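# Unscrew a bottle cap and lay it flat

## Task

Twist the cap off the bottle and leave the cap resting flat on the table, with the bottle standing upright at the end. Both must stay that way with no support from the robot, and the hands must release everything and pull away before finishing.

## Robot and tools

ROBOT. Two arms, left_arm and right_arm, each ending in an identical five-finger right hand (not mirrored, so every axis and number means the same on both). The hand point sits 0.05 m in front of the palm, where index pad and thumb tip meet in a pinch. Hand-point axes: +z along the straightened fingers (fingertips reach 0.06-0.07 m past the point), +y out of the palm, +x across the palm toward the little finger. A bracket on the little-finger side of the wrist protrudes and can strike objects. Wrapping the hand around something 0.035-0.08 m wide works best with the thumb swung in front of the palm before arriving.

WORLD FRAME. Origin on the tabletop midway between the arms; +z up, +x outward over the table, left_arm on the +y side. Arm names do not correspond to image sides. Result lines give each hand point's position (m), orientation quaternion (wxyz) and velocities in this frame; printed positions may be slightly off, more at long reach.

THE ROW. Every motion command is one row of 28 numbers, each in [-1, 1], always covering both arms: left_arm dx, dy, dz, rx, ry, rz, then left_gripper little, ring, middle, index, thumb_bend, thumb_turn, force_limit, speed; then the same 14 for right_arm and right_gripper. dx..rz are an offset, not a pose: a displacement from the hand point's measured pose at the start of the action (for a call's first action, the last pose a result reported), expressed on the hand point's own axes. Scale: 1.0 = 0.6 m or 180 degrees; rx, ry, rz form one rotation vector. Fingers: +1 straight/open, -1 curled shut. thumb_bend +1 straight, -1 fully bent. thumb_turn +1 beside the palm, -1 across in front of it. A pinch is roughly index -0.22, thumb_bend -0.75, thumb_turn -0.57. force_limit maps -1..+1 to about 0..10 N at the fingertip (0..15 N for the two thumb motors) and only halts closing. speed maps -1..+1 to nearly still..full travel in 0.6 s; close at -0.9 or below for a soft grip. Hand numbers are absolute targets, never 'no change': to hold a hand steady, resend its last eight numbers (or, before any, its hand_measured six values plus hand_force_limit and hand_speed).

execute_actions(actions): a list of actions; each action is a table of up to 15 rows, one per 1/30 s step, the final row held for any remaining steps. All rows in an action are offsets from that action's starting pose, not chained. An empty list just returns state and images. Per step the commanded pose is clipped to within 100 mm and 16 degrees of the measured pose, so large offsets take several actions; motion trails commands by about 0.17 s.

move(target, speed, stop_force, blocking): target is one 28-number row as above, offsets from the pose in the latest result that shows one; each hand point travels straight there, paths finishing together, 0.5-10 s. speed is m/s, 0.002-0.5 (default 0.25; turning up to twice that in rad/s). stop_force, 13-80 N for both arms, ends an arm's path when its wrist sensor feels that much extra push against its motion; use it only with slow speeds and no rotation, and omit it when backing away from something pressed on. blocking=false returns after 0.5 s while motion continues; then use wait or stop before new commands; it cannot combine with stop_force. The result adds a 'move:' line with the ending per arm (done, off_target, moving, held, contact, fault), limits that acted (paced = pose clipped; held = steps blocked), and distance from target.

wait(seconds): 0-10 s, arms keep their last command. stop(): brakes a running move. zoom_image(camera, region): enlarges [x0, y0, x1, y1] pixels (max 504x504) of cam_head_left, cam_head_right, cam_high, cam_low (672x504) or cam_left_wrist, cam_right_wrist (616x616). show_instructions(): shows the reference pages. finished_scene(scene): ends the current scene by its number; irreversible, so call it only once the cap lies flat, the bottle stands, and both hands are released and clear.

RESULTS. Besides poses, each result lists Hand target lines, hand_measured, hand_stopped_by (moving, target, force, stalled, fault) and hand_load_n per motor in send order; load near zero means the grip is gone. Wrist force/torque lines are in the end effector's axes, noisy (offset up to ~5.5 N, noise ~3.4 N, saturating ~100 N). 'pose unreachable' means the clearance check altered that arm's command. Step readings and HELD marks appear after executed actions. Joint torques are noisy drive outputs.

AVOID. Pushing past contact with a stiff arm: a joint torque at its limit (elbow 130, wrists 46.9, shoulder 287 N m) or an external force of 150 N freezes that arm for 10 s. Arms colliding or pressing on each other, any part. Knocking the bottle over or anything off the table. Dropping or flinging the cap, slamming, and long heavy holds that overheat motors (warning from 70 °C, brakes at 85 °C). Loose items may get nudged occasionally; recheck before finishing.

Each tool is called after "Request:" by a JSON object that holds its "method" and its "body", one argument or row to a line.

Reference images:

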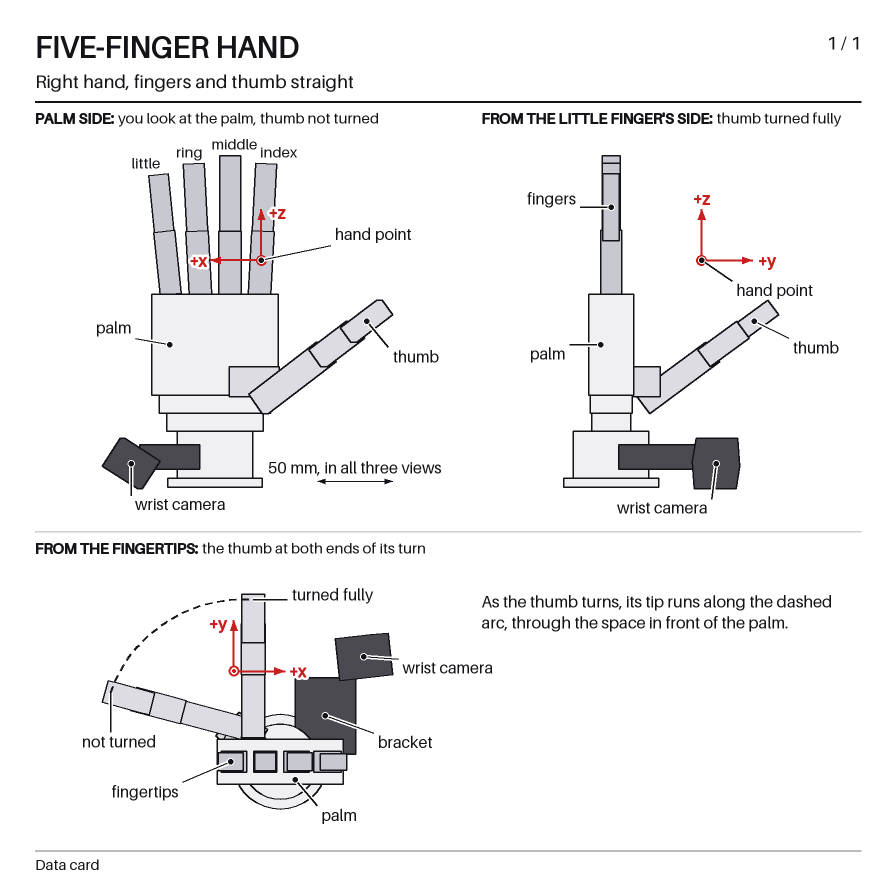

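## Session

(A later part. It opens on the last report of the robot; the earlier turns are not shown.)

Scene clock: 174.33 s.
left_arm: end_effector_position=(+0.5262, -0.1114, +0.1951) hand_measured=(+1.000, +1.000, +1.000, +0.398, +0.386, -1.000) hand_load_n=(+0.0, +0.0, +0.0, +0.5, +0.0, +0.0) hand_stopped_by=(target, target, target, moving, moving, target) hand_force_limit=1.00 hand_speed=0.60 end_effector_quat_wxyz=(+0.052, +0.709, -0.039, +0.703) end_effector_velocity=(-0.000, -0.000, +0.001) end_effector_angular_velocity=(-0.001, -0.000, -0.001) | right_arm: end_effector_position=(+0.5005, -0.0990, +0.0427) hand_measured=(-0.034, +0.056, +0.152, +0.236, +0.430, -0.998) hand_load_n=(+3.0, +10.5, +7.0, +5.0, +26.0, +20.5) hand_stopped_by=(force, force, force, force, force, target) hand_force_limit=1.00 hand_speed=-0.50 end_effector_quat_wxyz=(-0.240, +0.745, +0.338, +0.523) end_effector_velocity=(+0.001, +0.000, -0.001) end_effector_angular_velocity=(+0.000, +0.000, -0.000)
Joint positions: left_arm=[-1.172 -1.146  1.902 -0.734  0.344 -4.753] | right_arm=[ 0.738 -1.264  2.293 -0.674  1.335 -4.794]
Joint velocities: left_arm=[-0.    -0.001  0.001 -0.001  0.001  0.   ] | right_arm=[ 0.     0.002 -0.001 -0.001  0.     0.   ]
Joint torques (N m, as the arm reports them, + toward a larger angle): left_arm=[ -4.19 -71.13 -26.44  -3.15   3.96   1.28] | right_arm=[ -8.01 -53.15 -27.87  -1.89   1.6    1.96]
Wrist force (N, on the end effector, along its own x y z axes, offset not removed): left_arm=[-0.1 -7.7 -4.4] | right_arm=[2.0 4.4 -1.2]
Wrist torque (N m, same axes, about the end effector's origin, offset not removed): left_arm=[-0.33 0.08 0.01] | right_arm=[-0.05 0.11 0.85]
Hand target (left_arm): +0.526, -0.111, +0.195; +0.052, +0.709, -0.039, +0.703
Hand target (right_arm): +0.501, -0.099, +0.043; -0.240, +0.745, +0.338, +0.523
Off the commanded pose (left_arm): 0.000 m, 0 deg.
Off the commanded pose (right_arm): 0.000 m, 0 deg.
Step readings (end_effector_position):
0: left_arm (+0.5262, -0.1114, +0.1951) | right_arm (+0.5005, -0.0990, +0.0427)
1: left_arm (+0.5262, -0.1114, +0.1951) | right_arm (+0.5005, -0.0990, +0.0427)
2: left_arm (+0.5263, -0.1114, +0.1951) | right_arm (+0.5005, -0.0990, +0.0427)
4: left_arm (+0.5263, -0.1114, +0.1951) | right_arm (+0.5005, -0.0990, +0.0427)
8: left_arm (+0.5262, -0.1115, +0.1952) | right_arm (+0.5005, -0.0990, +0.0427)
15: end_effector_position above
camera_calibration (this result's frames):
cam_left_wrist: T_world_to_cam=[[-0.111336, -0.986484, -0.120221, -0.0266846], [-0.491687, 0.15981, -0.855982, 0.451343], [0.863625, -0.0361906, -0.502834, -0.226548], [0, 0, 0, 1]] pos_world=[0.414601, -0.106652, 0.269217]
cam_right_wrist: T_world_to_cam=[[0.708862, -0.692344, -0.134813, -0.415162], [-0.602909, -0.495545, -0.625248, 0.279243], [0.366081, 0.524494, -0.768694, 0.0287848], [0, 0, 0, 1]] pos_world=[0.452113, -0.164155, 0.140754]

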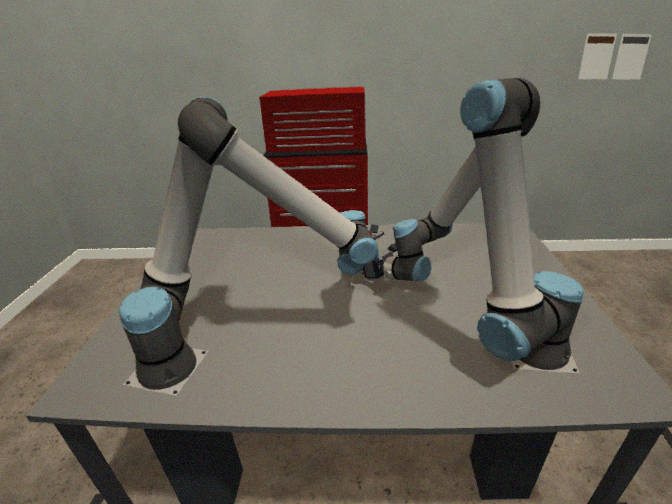

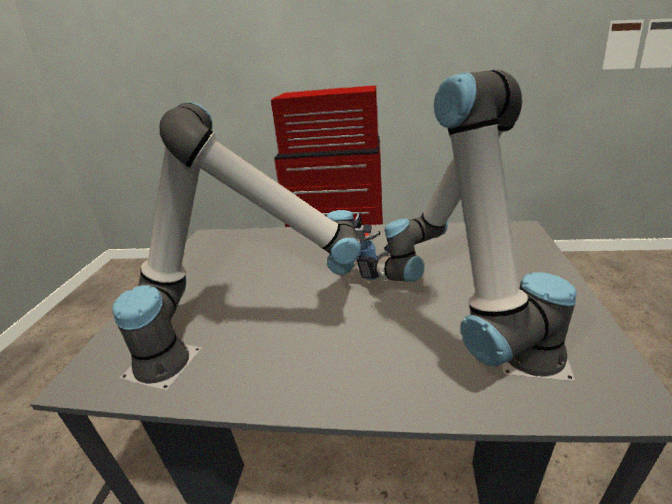

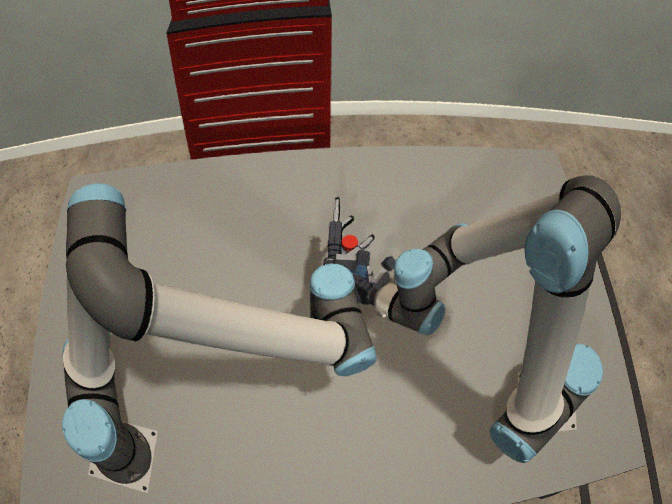

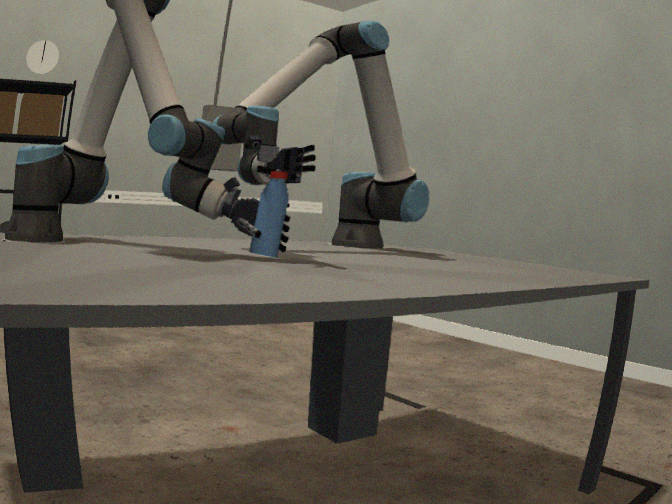

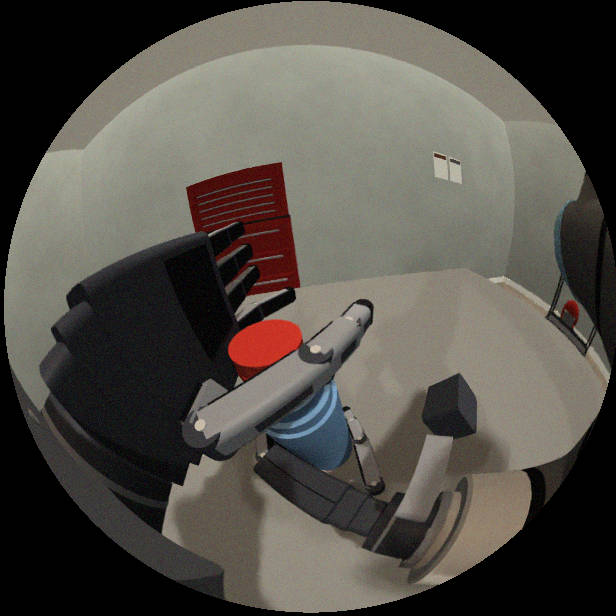

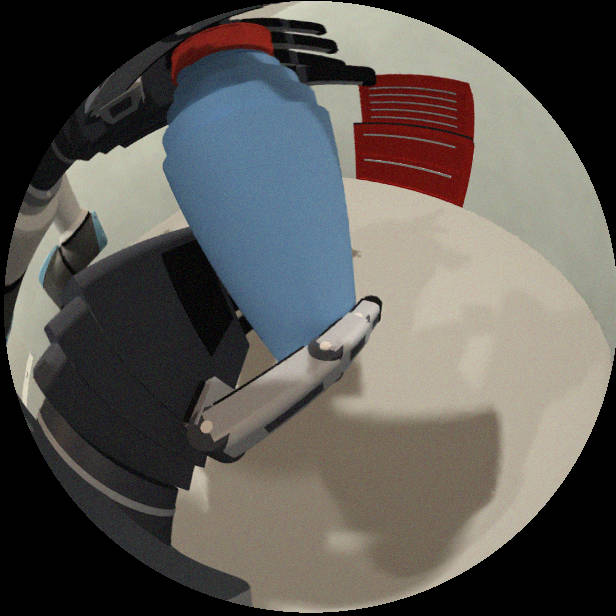

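Request:
{"method": "execute_actions", "body": {
  "actions": [
    [[0,0,0,0,0,0,1,1,1,-1,0.5,-1,1,0,0,0,0,0,0,0,-1,-1,-1,-1,-1,-1,1,-0.5]],
    [[0,0,0,0,0,0,1,1,1,-1,-1,-1,1,0,0,0,0,0,0,0,-1,-1,-1,-1,-1,-1,1,-0.5]],
    [[0,0,0,0,0,0,1,1,1,-1,-1,-1,1,0,0,0,0,0,0,0,-1,-1,-1,-1,-1,-1,1,-0.5]]
  ]
}}

Request:
{"method": "move", "body": {
  "target": [0.05,0,0,0,0,0,1,1,1,-1,-1,-1,1,0,0,0,0,0,0,0,-1,-1,-1,-1,-1,-1,1,-0.5],
  "speed": 0.05
}}

Request:
{"method": "zoom_image", "body": {
  "camera": "cam_low",
  "region": [200,120,360,240]
}}

Scene clock: 176.13 s.
left_arm: end_effector_position=(+0.5262, -0.1114, +0.1951) hand_measured=(+1.000, +1.000, +1.000, -0.730, -0.206, -1.000) hand_load_n=(+0.0, +0.0, +0.0, +12.0, +14.5, -1.5) hand_stopped_by=(target, target, target, force, force, target) hand_force_limit=1.00 hand_speed=0.00 end_effector_quat_wxyz=(+0.052, +0.709, -0.039, +0.703) end_effector_velocity=(-0.000, +0.000, -0.000) end_effector_angular_velocity=(+0.001, +0.000, -0.000) | right_arm: end_effector_position=(+0.5005, -0.0990, +0.0427) hand_measured=(-0.034, +0.056, +0.152, +0.236, +0.430, -0.998) hand_load_n=(+1.5, +10.0, +7.0, +5.0, +26.0, +18.5) hand_stopped_by=(force, force, force, force, force, target) hand_force_limit=1.00 hand_speed=-0.50 end_effector_quat_wxyz=(-0.240, +0.745, +0.338, +0.523) end_effector_velocity=(-0.000, -0.000, -0.000) end_effector_angular_velocity=(+0.000, -0.000, -0.000)
Joint positions: left_arm=[-1.172 -1.146  1.902 -0.734  0.344 -4.753] | right_arm=[ 0.738 -1.264  2.293 -0.674  1.335 -4.794]
Joint velocities: left_arm=[-0.    -0.     0.     0.001  0.     0.   ] | right_arm=[-0.    -0.     0.001 -0.001 -0.     0.   ]
Joint torques (N m, as the arm reports them, + toward a larger angle): left_arm=[  1.19 -64.23 -34.83  -1.48   2.22   0.04] | right_arm=[ -7.03 -55.16 -27.08  -2.12   1.47   2.05]
Wrist force (N, on the end effector, along its own x y z axes, offset not removed): left_arm=[1.1 -4.9 0.0] | right_arm=[-1.4 -1.8 -5.6]
Wrist torque (N m, same axes, about the end effector's origin, offset not removed): left_arm=[-0.37 0.10 0.14] | right_arm=[-0.38 0.89 0.06]
Hand target (left_arm): +0.526, -0.111, +0.195; +0.052, +0.709, -0.039, +0.703
Hand target (right_arm): +0.501, -0.099, +0.043; -0.240, +0.745, +0.338, +0.523
Off the commanded pose (left_arm): 0.000 m, 0 deg.
Off the commanded pose (right_arm): 0.000 m, 0 deg.
Step readings (end_effector_position; steps 1 to 15: 1st action; 16 to 30: 2nd action; 31 to 45: 3rd action):
0: left_arm (+0.5262, -0.1114, +0.1951) | right_arm (+0.5005, -0.0990, +0.0427)
1: left_arm (+0.5262, -0.1114, +0.1951) | right_arm (+0.5005, -0.0990, +0.0427)
2: left_arm (+0.5262, -0.1114, +0.1951) | right_arm (+0.5005, -0.0990, +0.0427)
4: left_arm (+0.5262, -0.1114, +0.1951) | right_arm (+0.5005, -0.0990, +0.0427)
8: left_arm (+0.5262, -0.1114, +0.1951) | right_arm (+0.5005, -0.0990, +0.0427)
15: left_arm (+0.5262, -0.1114, +0.1951) | right_arm (+0.5005, -0.0990, +0.0427)
16: left_arm (+0.5262, -0.1114, +0.1951) | right_arm (+0.5005, -0.0990, +0.0427)
17: left_arm (+0.5262, -0.1114, +0.1951) | right_arm (+0.5005, -0.0990, +0.0427)
19: left_arm (+0.5262, -0.1114, +0.1951) | right_arm (+0.5005, -0.0990, +0.0427)
23: left_arm (+0.5262, -0.1114, +0.1951) | right_arm (+0.5005, -0.0990, +0.0427)
30: left_arm (+0.5262, -0.1114, +0.1951) | right_arm (+0.5005, -0.0990, +0.0427)
31: left_arm (+0.5262, -0.1114, +0.1951) | right_arm (+0.5005, -0.0990, +0.0427)
32: left_arm (+0.5262, -0.1114, +0.1951) | right_arm (+0.5005, -0.0990, +0.0427)
34: left_arm (+0.5262, -0.1114, +0.1951) | right_arm (+0.5005, -0.0990, +0.0427)
38: left_arm (+0.5262, -0.1114, +0.1951) | right_arm (+0.5005, -0.0990, +0.0427)
45: end_effector_position above
camera_calibration (this result's frames):
cam_left_wrist: T_world_to_cam=[[-0.111382, -0.986478, -0.120226, -0.0266435], [-0.491673, 0.159836, -0.855985, 0.451324], [0.863627, -0.036229, -0.502827, -0.226548], [0, 0, 0, 1]] pos_world=[0.41459, -0.106629, 0.269209]
cam_right_wrist: T_world_to_cam=[[0.708862, -0.692344, -0.134813, -0.415162], [-0.602909, -0.495545, -0.625248, 0.279243], [0.366081, 0.524495, -0.768694, 0.0287848], [0, 0, 0, 1]] pos_world=[0.452113, -0.164155, 0.140754]

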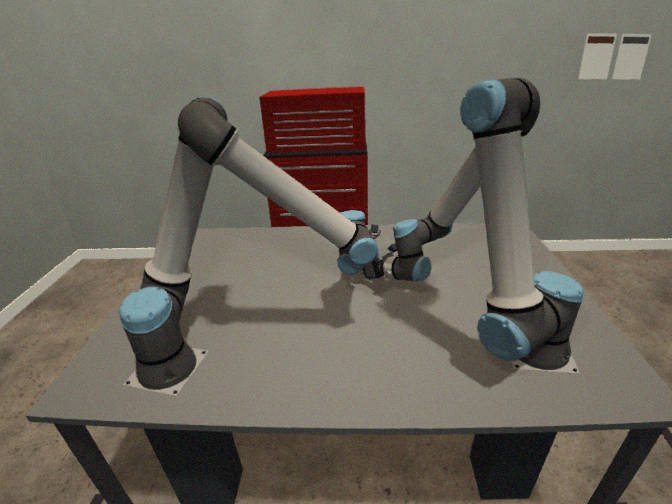

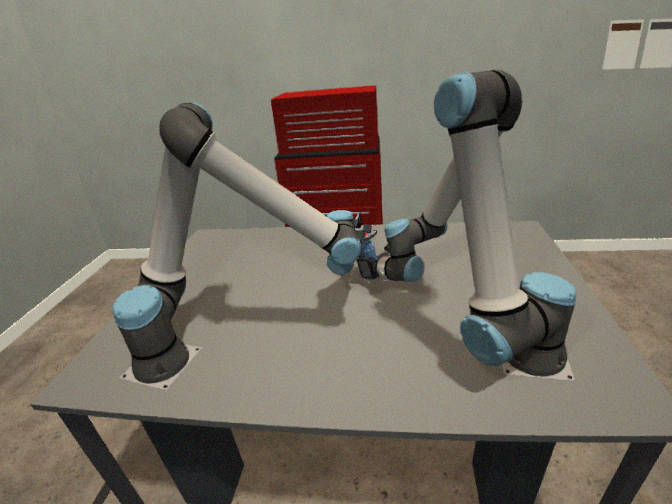

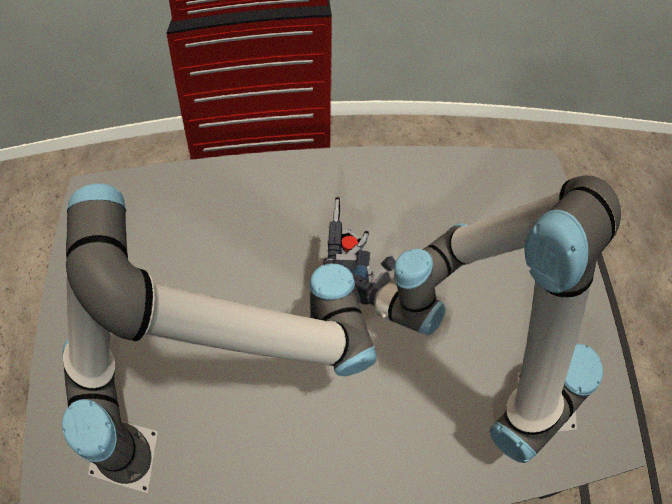

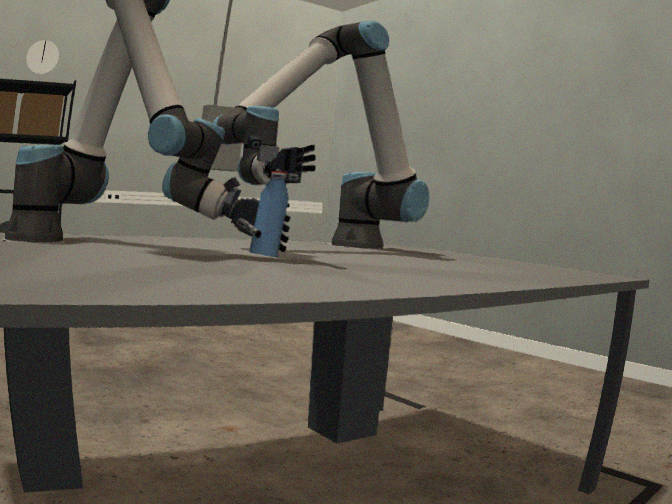

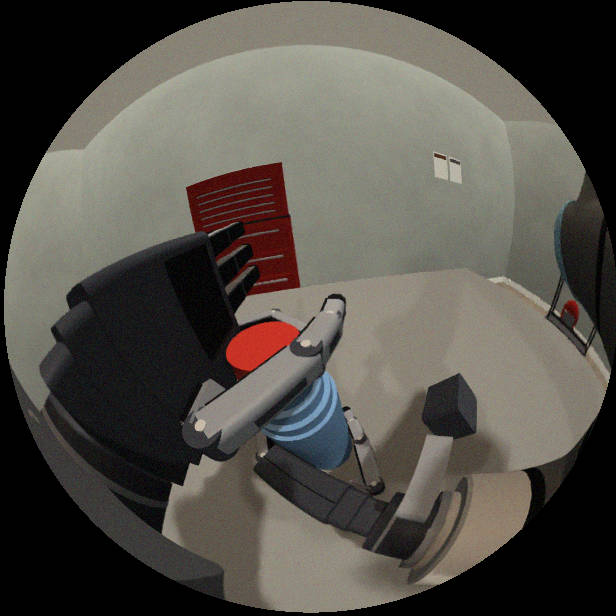

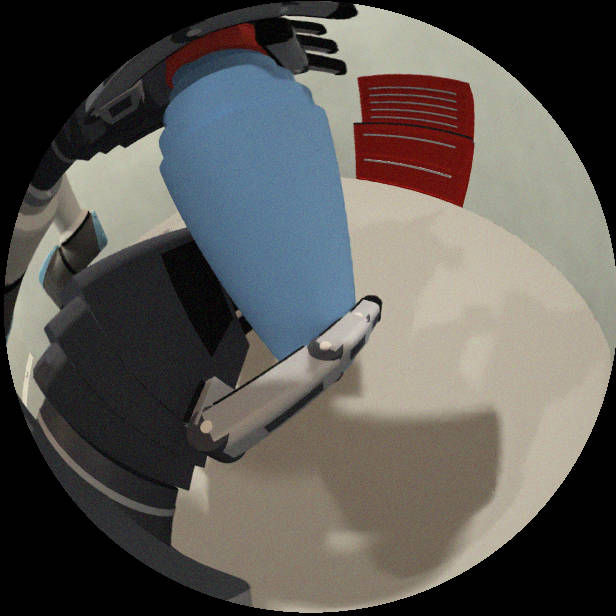

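Scene clock: 177.17 s.
left_arm: end_effector_position=(+0.5265, -0.1109, +0.2248) hand_measured=(+1.000, +1.000, +1.000, -0.730, -0.206, -1.000) hand_load_n=(+0.0, +0.0, +0.0, +12.0, +14.5, -1.5) hand_stopped_by=(target, target, target, force, force, target) hand_force_limit=1.00 hand_speed=0.00 end_effector_quat_wxyz=(+0.052, +0.709, -0.039, +0.703) end_effector_velocity=(-0.000, +0.000, +0.003) end_effector_angular_velocity=(-0.001, +0.000, +0.000) | right_arm: end_effector_position=(+0.5005, -0.0990, +0.0427) hand_measured=(-0.034, +0.056, +0.152, +0.236, +0.430, -0.998) hand_load_n=(+5.0, +12.0, +7.0, +3.5, +26.0, +14.0) hand_stopped_by=(force, force, force, force, force, target) hand_force_limit=1.00 hand_speed=-0.50 end_effector_quat_wxyz=(-0.240, +0.745, +0.338, +0.523) end_effector_velocity=(-0.000, -0.000, -0.000) end_effector_angular_velocity=(-0.001, +0.001, +0.000)
Joint positions: left_arm=[-1.172 -1.18   1.887 -0.684  0.345 -4.752] | right_arm=[ 0.738 -1.264  2.293 -0.674  1.335 -4.794]
Joint velocities: left_arm=[-0.    -0.004 -0.001  0.006 -0.001 -0.002] | right_arm=[ 0.     0.     0.     0.001 -0.     0.   ]
Joint torques (N m, as the arm reports them, + toward a larger angle): left_arm=[ 11.58 -70.15 -42.09   0.92   2.48  -2.06] | right_arm=[ -5.79 -54.88 -26.87  -2.01   1.93   1.64]
Wrist force (N, on the end effector, along its own x y z axes, offset not removed): left_arm=[0.2 -0.4 -0.2] | right_arm=[2.6 -6.2 1.8]
Wrist torque (N m, same axes, about the end effector's origin, offset not removed): left_arm=[-0.25 0.02 0.01] | right_arm=[-1.46 -0.49 0.03]
Hand target (left_arm): +0.526, -0.111, +0.225; +0.052, +0.709, -0.039, +0.703
Hand target (right_arm): +0.501, -0.099, +0.043; -0.240, +0.745, +0.338, +0.523
Off the commanded pose (left_arm): 0.000 m, 0 deg.
Off the commanded pose (right_arm): 0.000 m, 0 deg.
move: done
camera_calibration (this result's frames):
cam_left_wrist: T_world_to_cam=[[-0.111379, -0.986475, -0.120255, -0.0225425], [-0.491611, 0.159858, -0.856017, 0.476762], [0.863663, -0.0362238, -0.502766, -0.211894], [0, 0, 0, 1]] pos_world=[0.414876, -0.106127, 0.298872]
cam_right_wrist: T_world_to_cam=[[0.708862, -0.692344, -0.134813, -0.415162], [-0.602909, -0.495545, -0.625248, 0.279243], [0.366081, 0.524495, -0.768694, 0.0287847], [0, 0, 0, 1]] pos_world=[0.452113, -0.164155, 0.140754]

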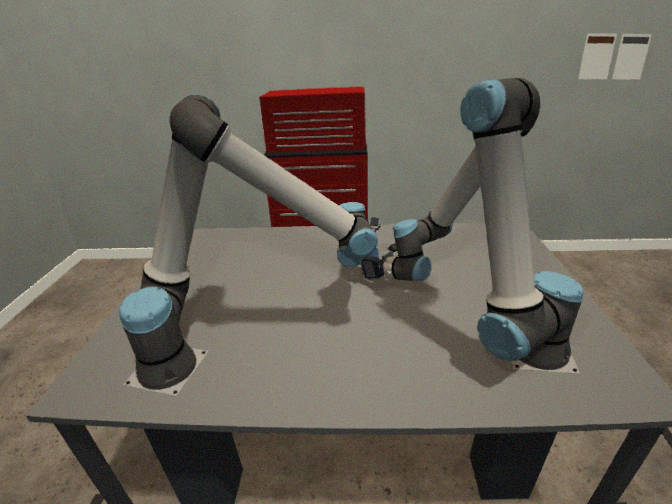

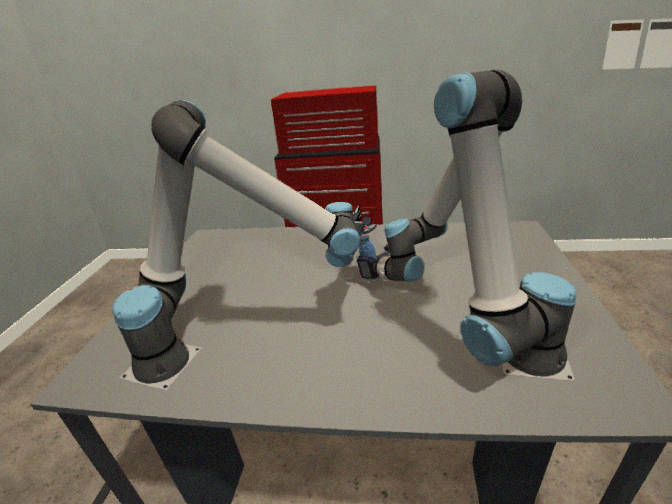

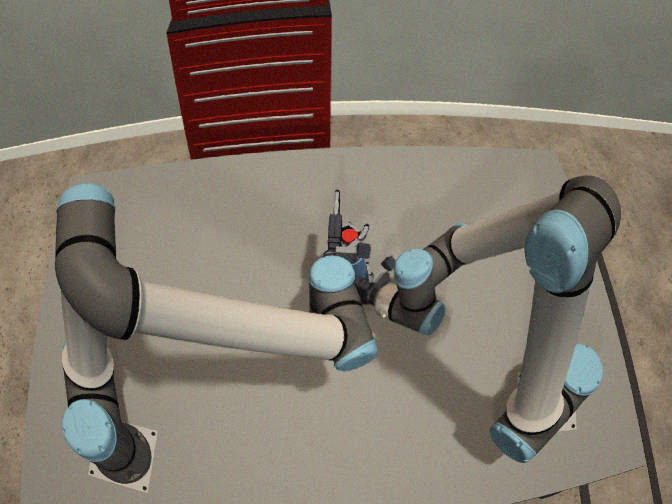

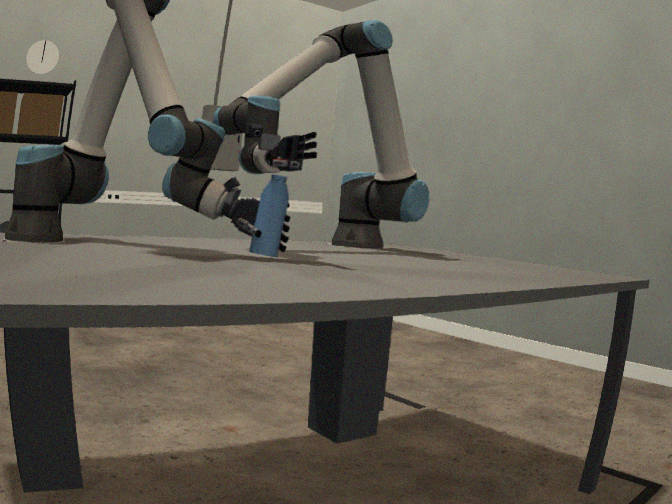

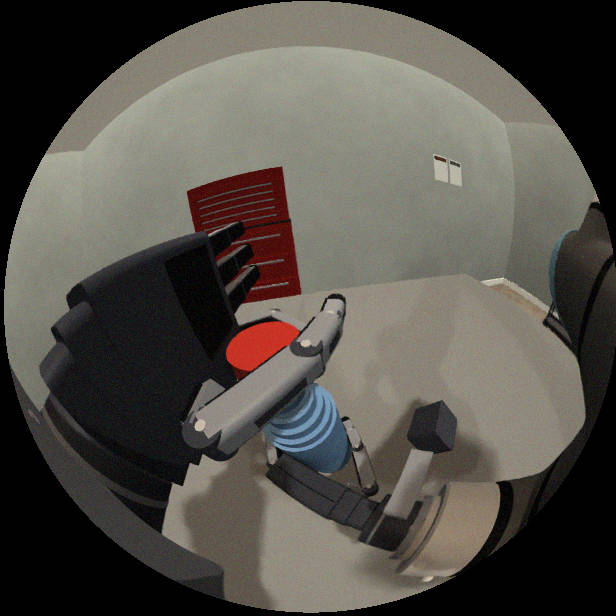

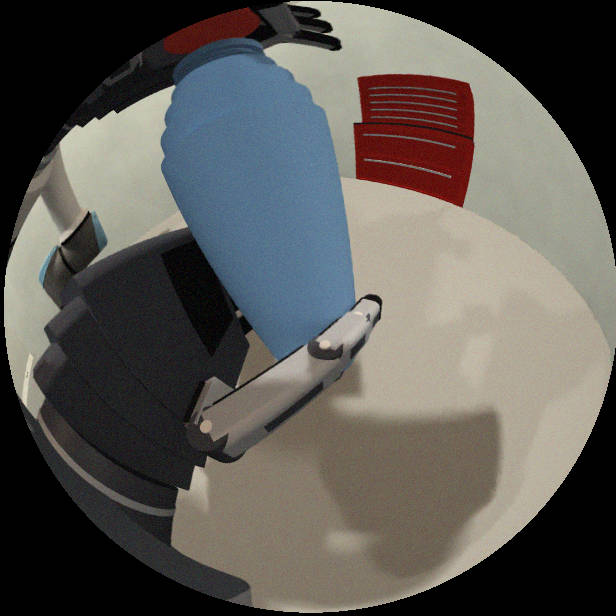

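Region (200, 120, 360, 240) of cam_low's 672x504 image, scaled by 3.150, with more detail than that image has; it fills the top 378 rows of this view, and the rest is white.

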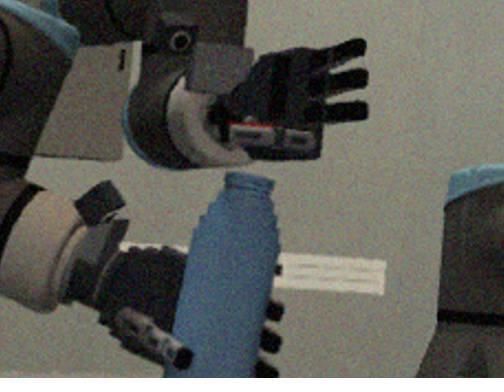

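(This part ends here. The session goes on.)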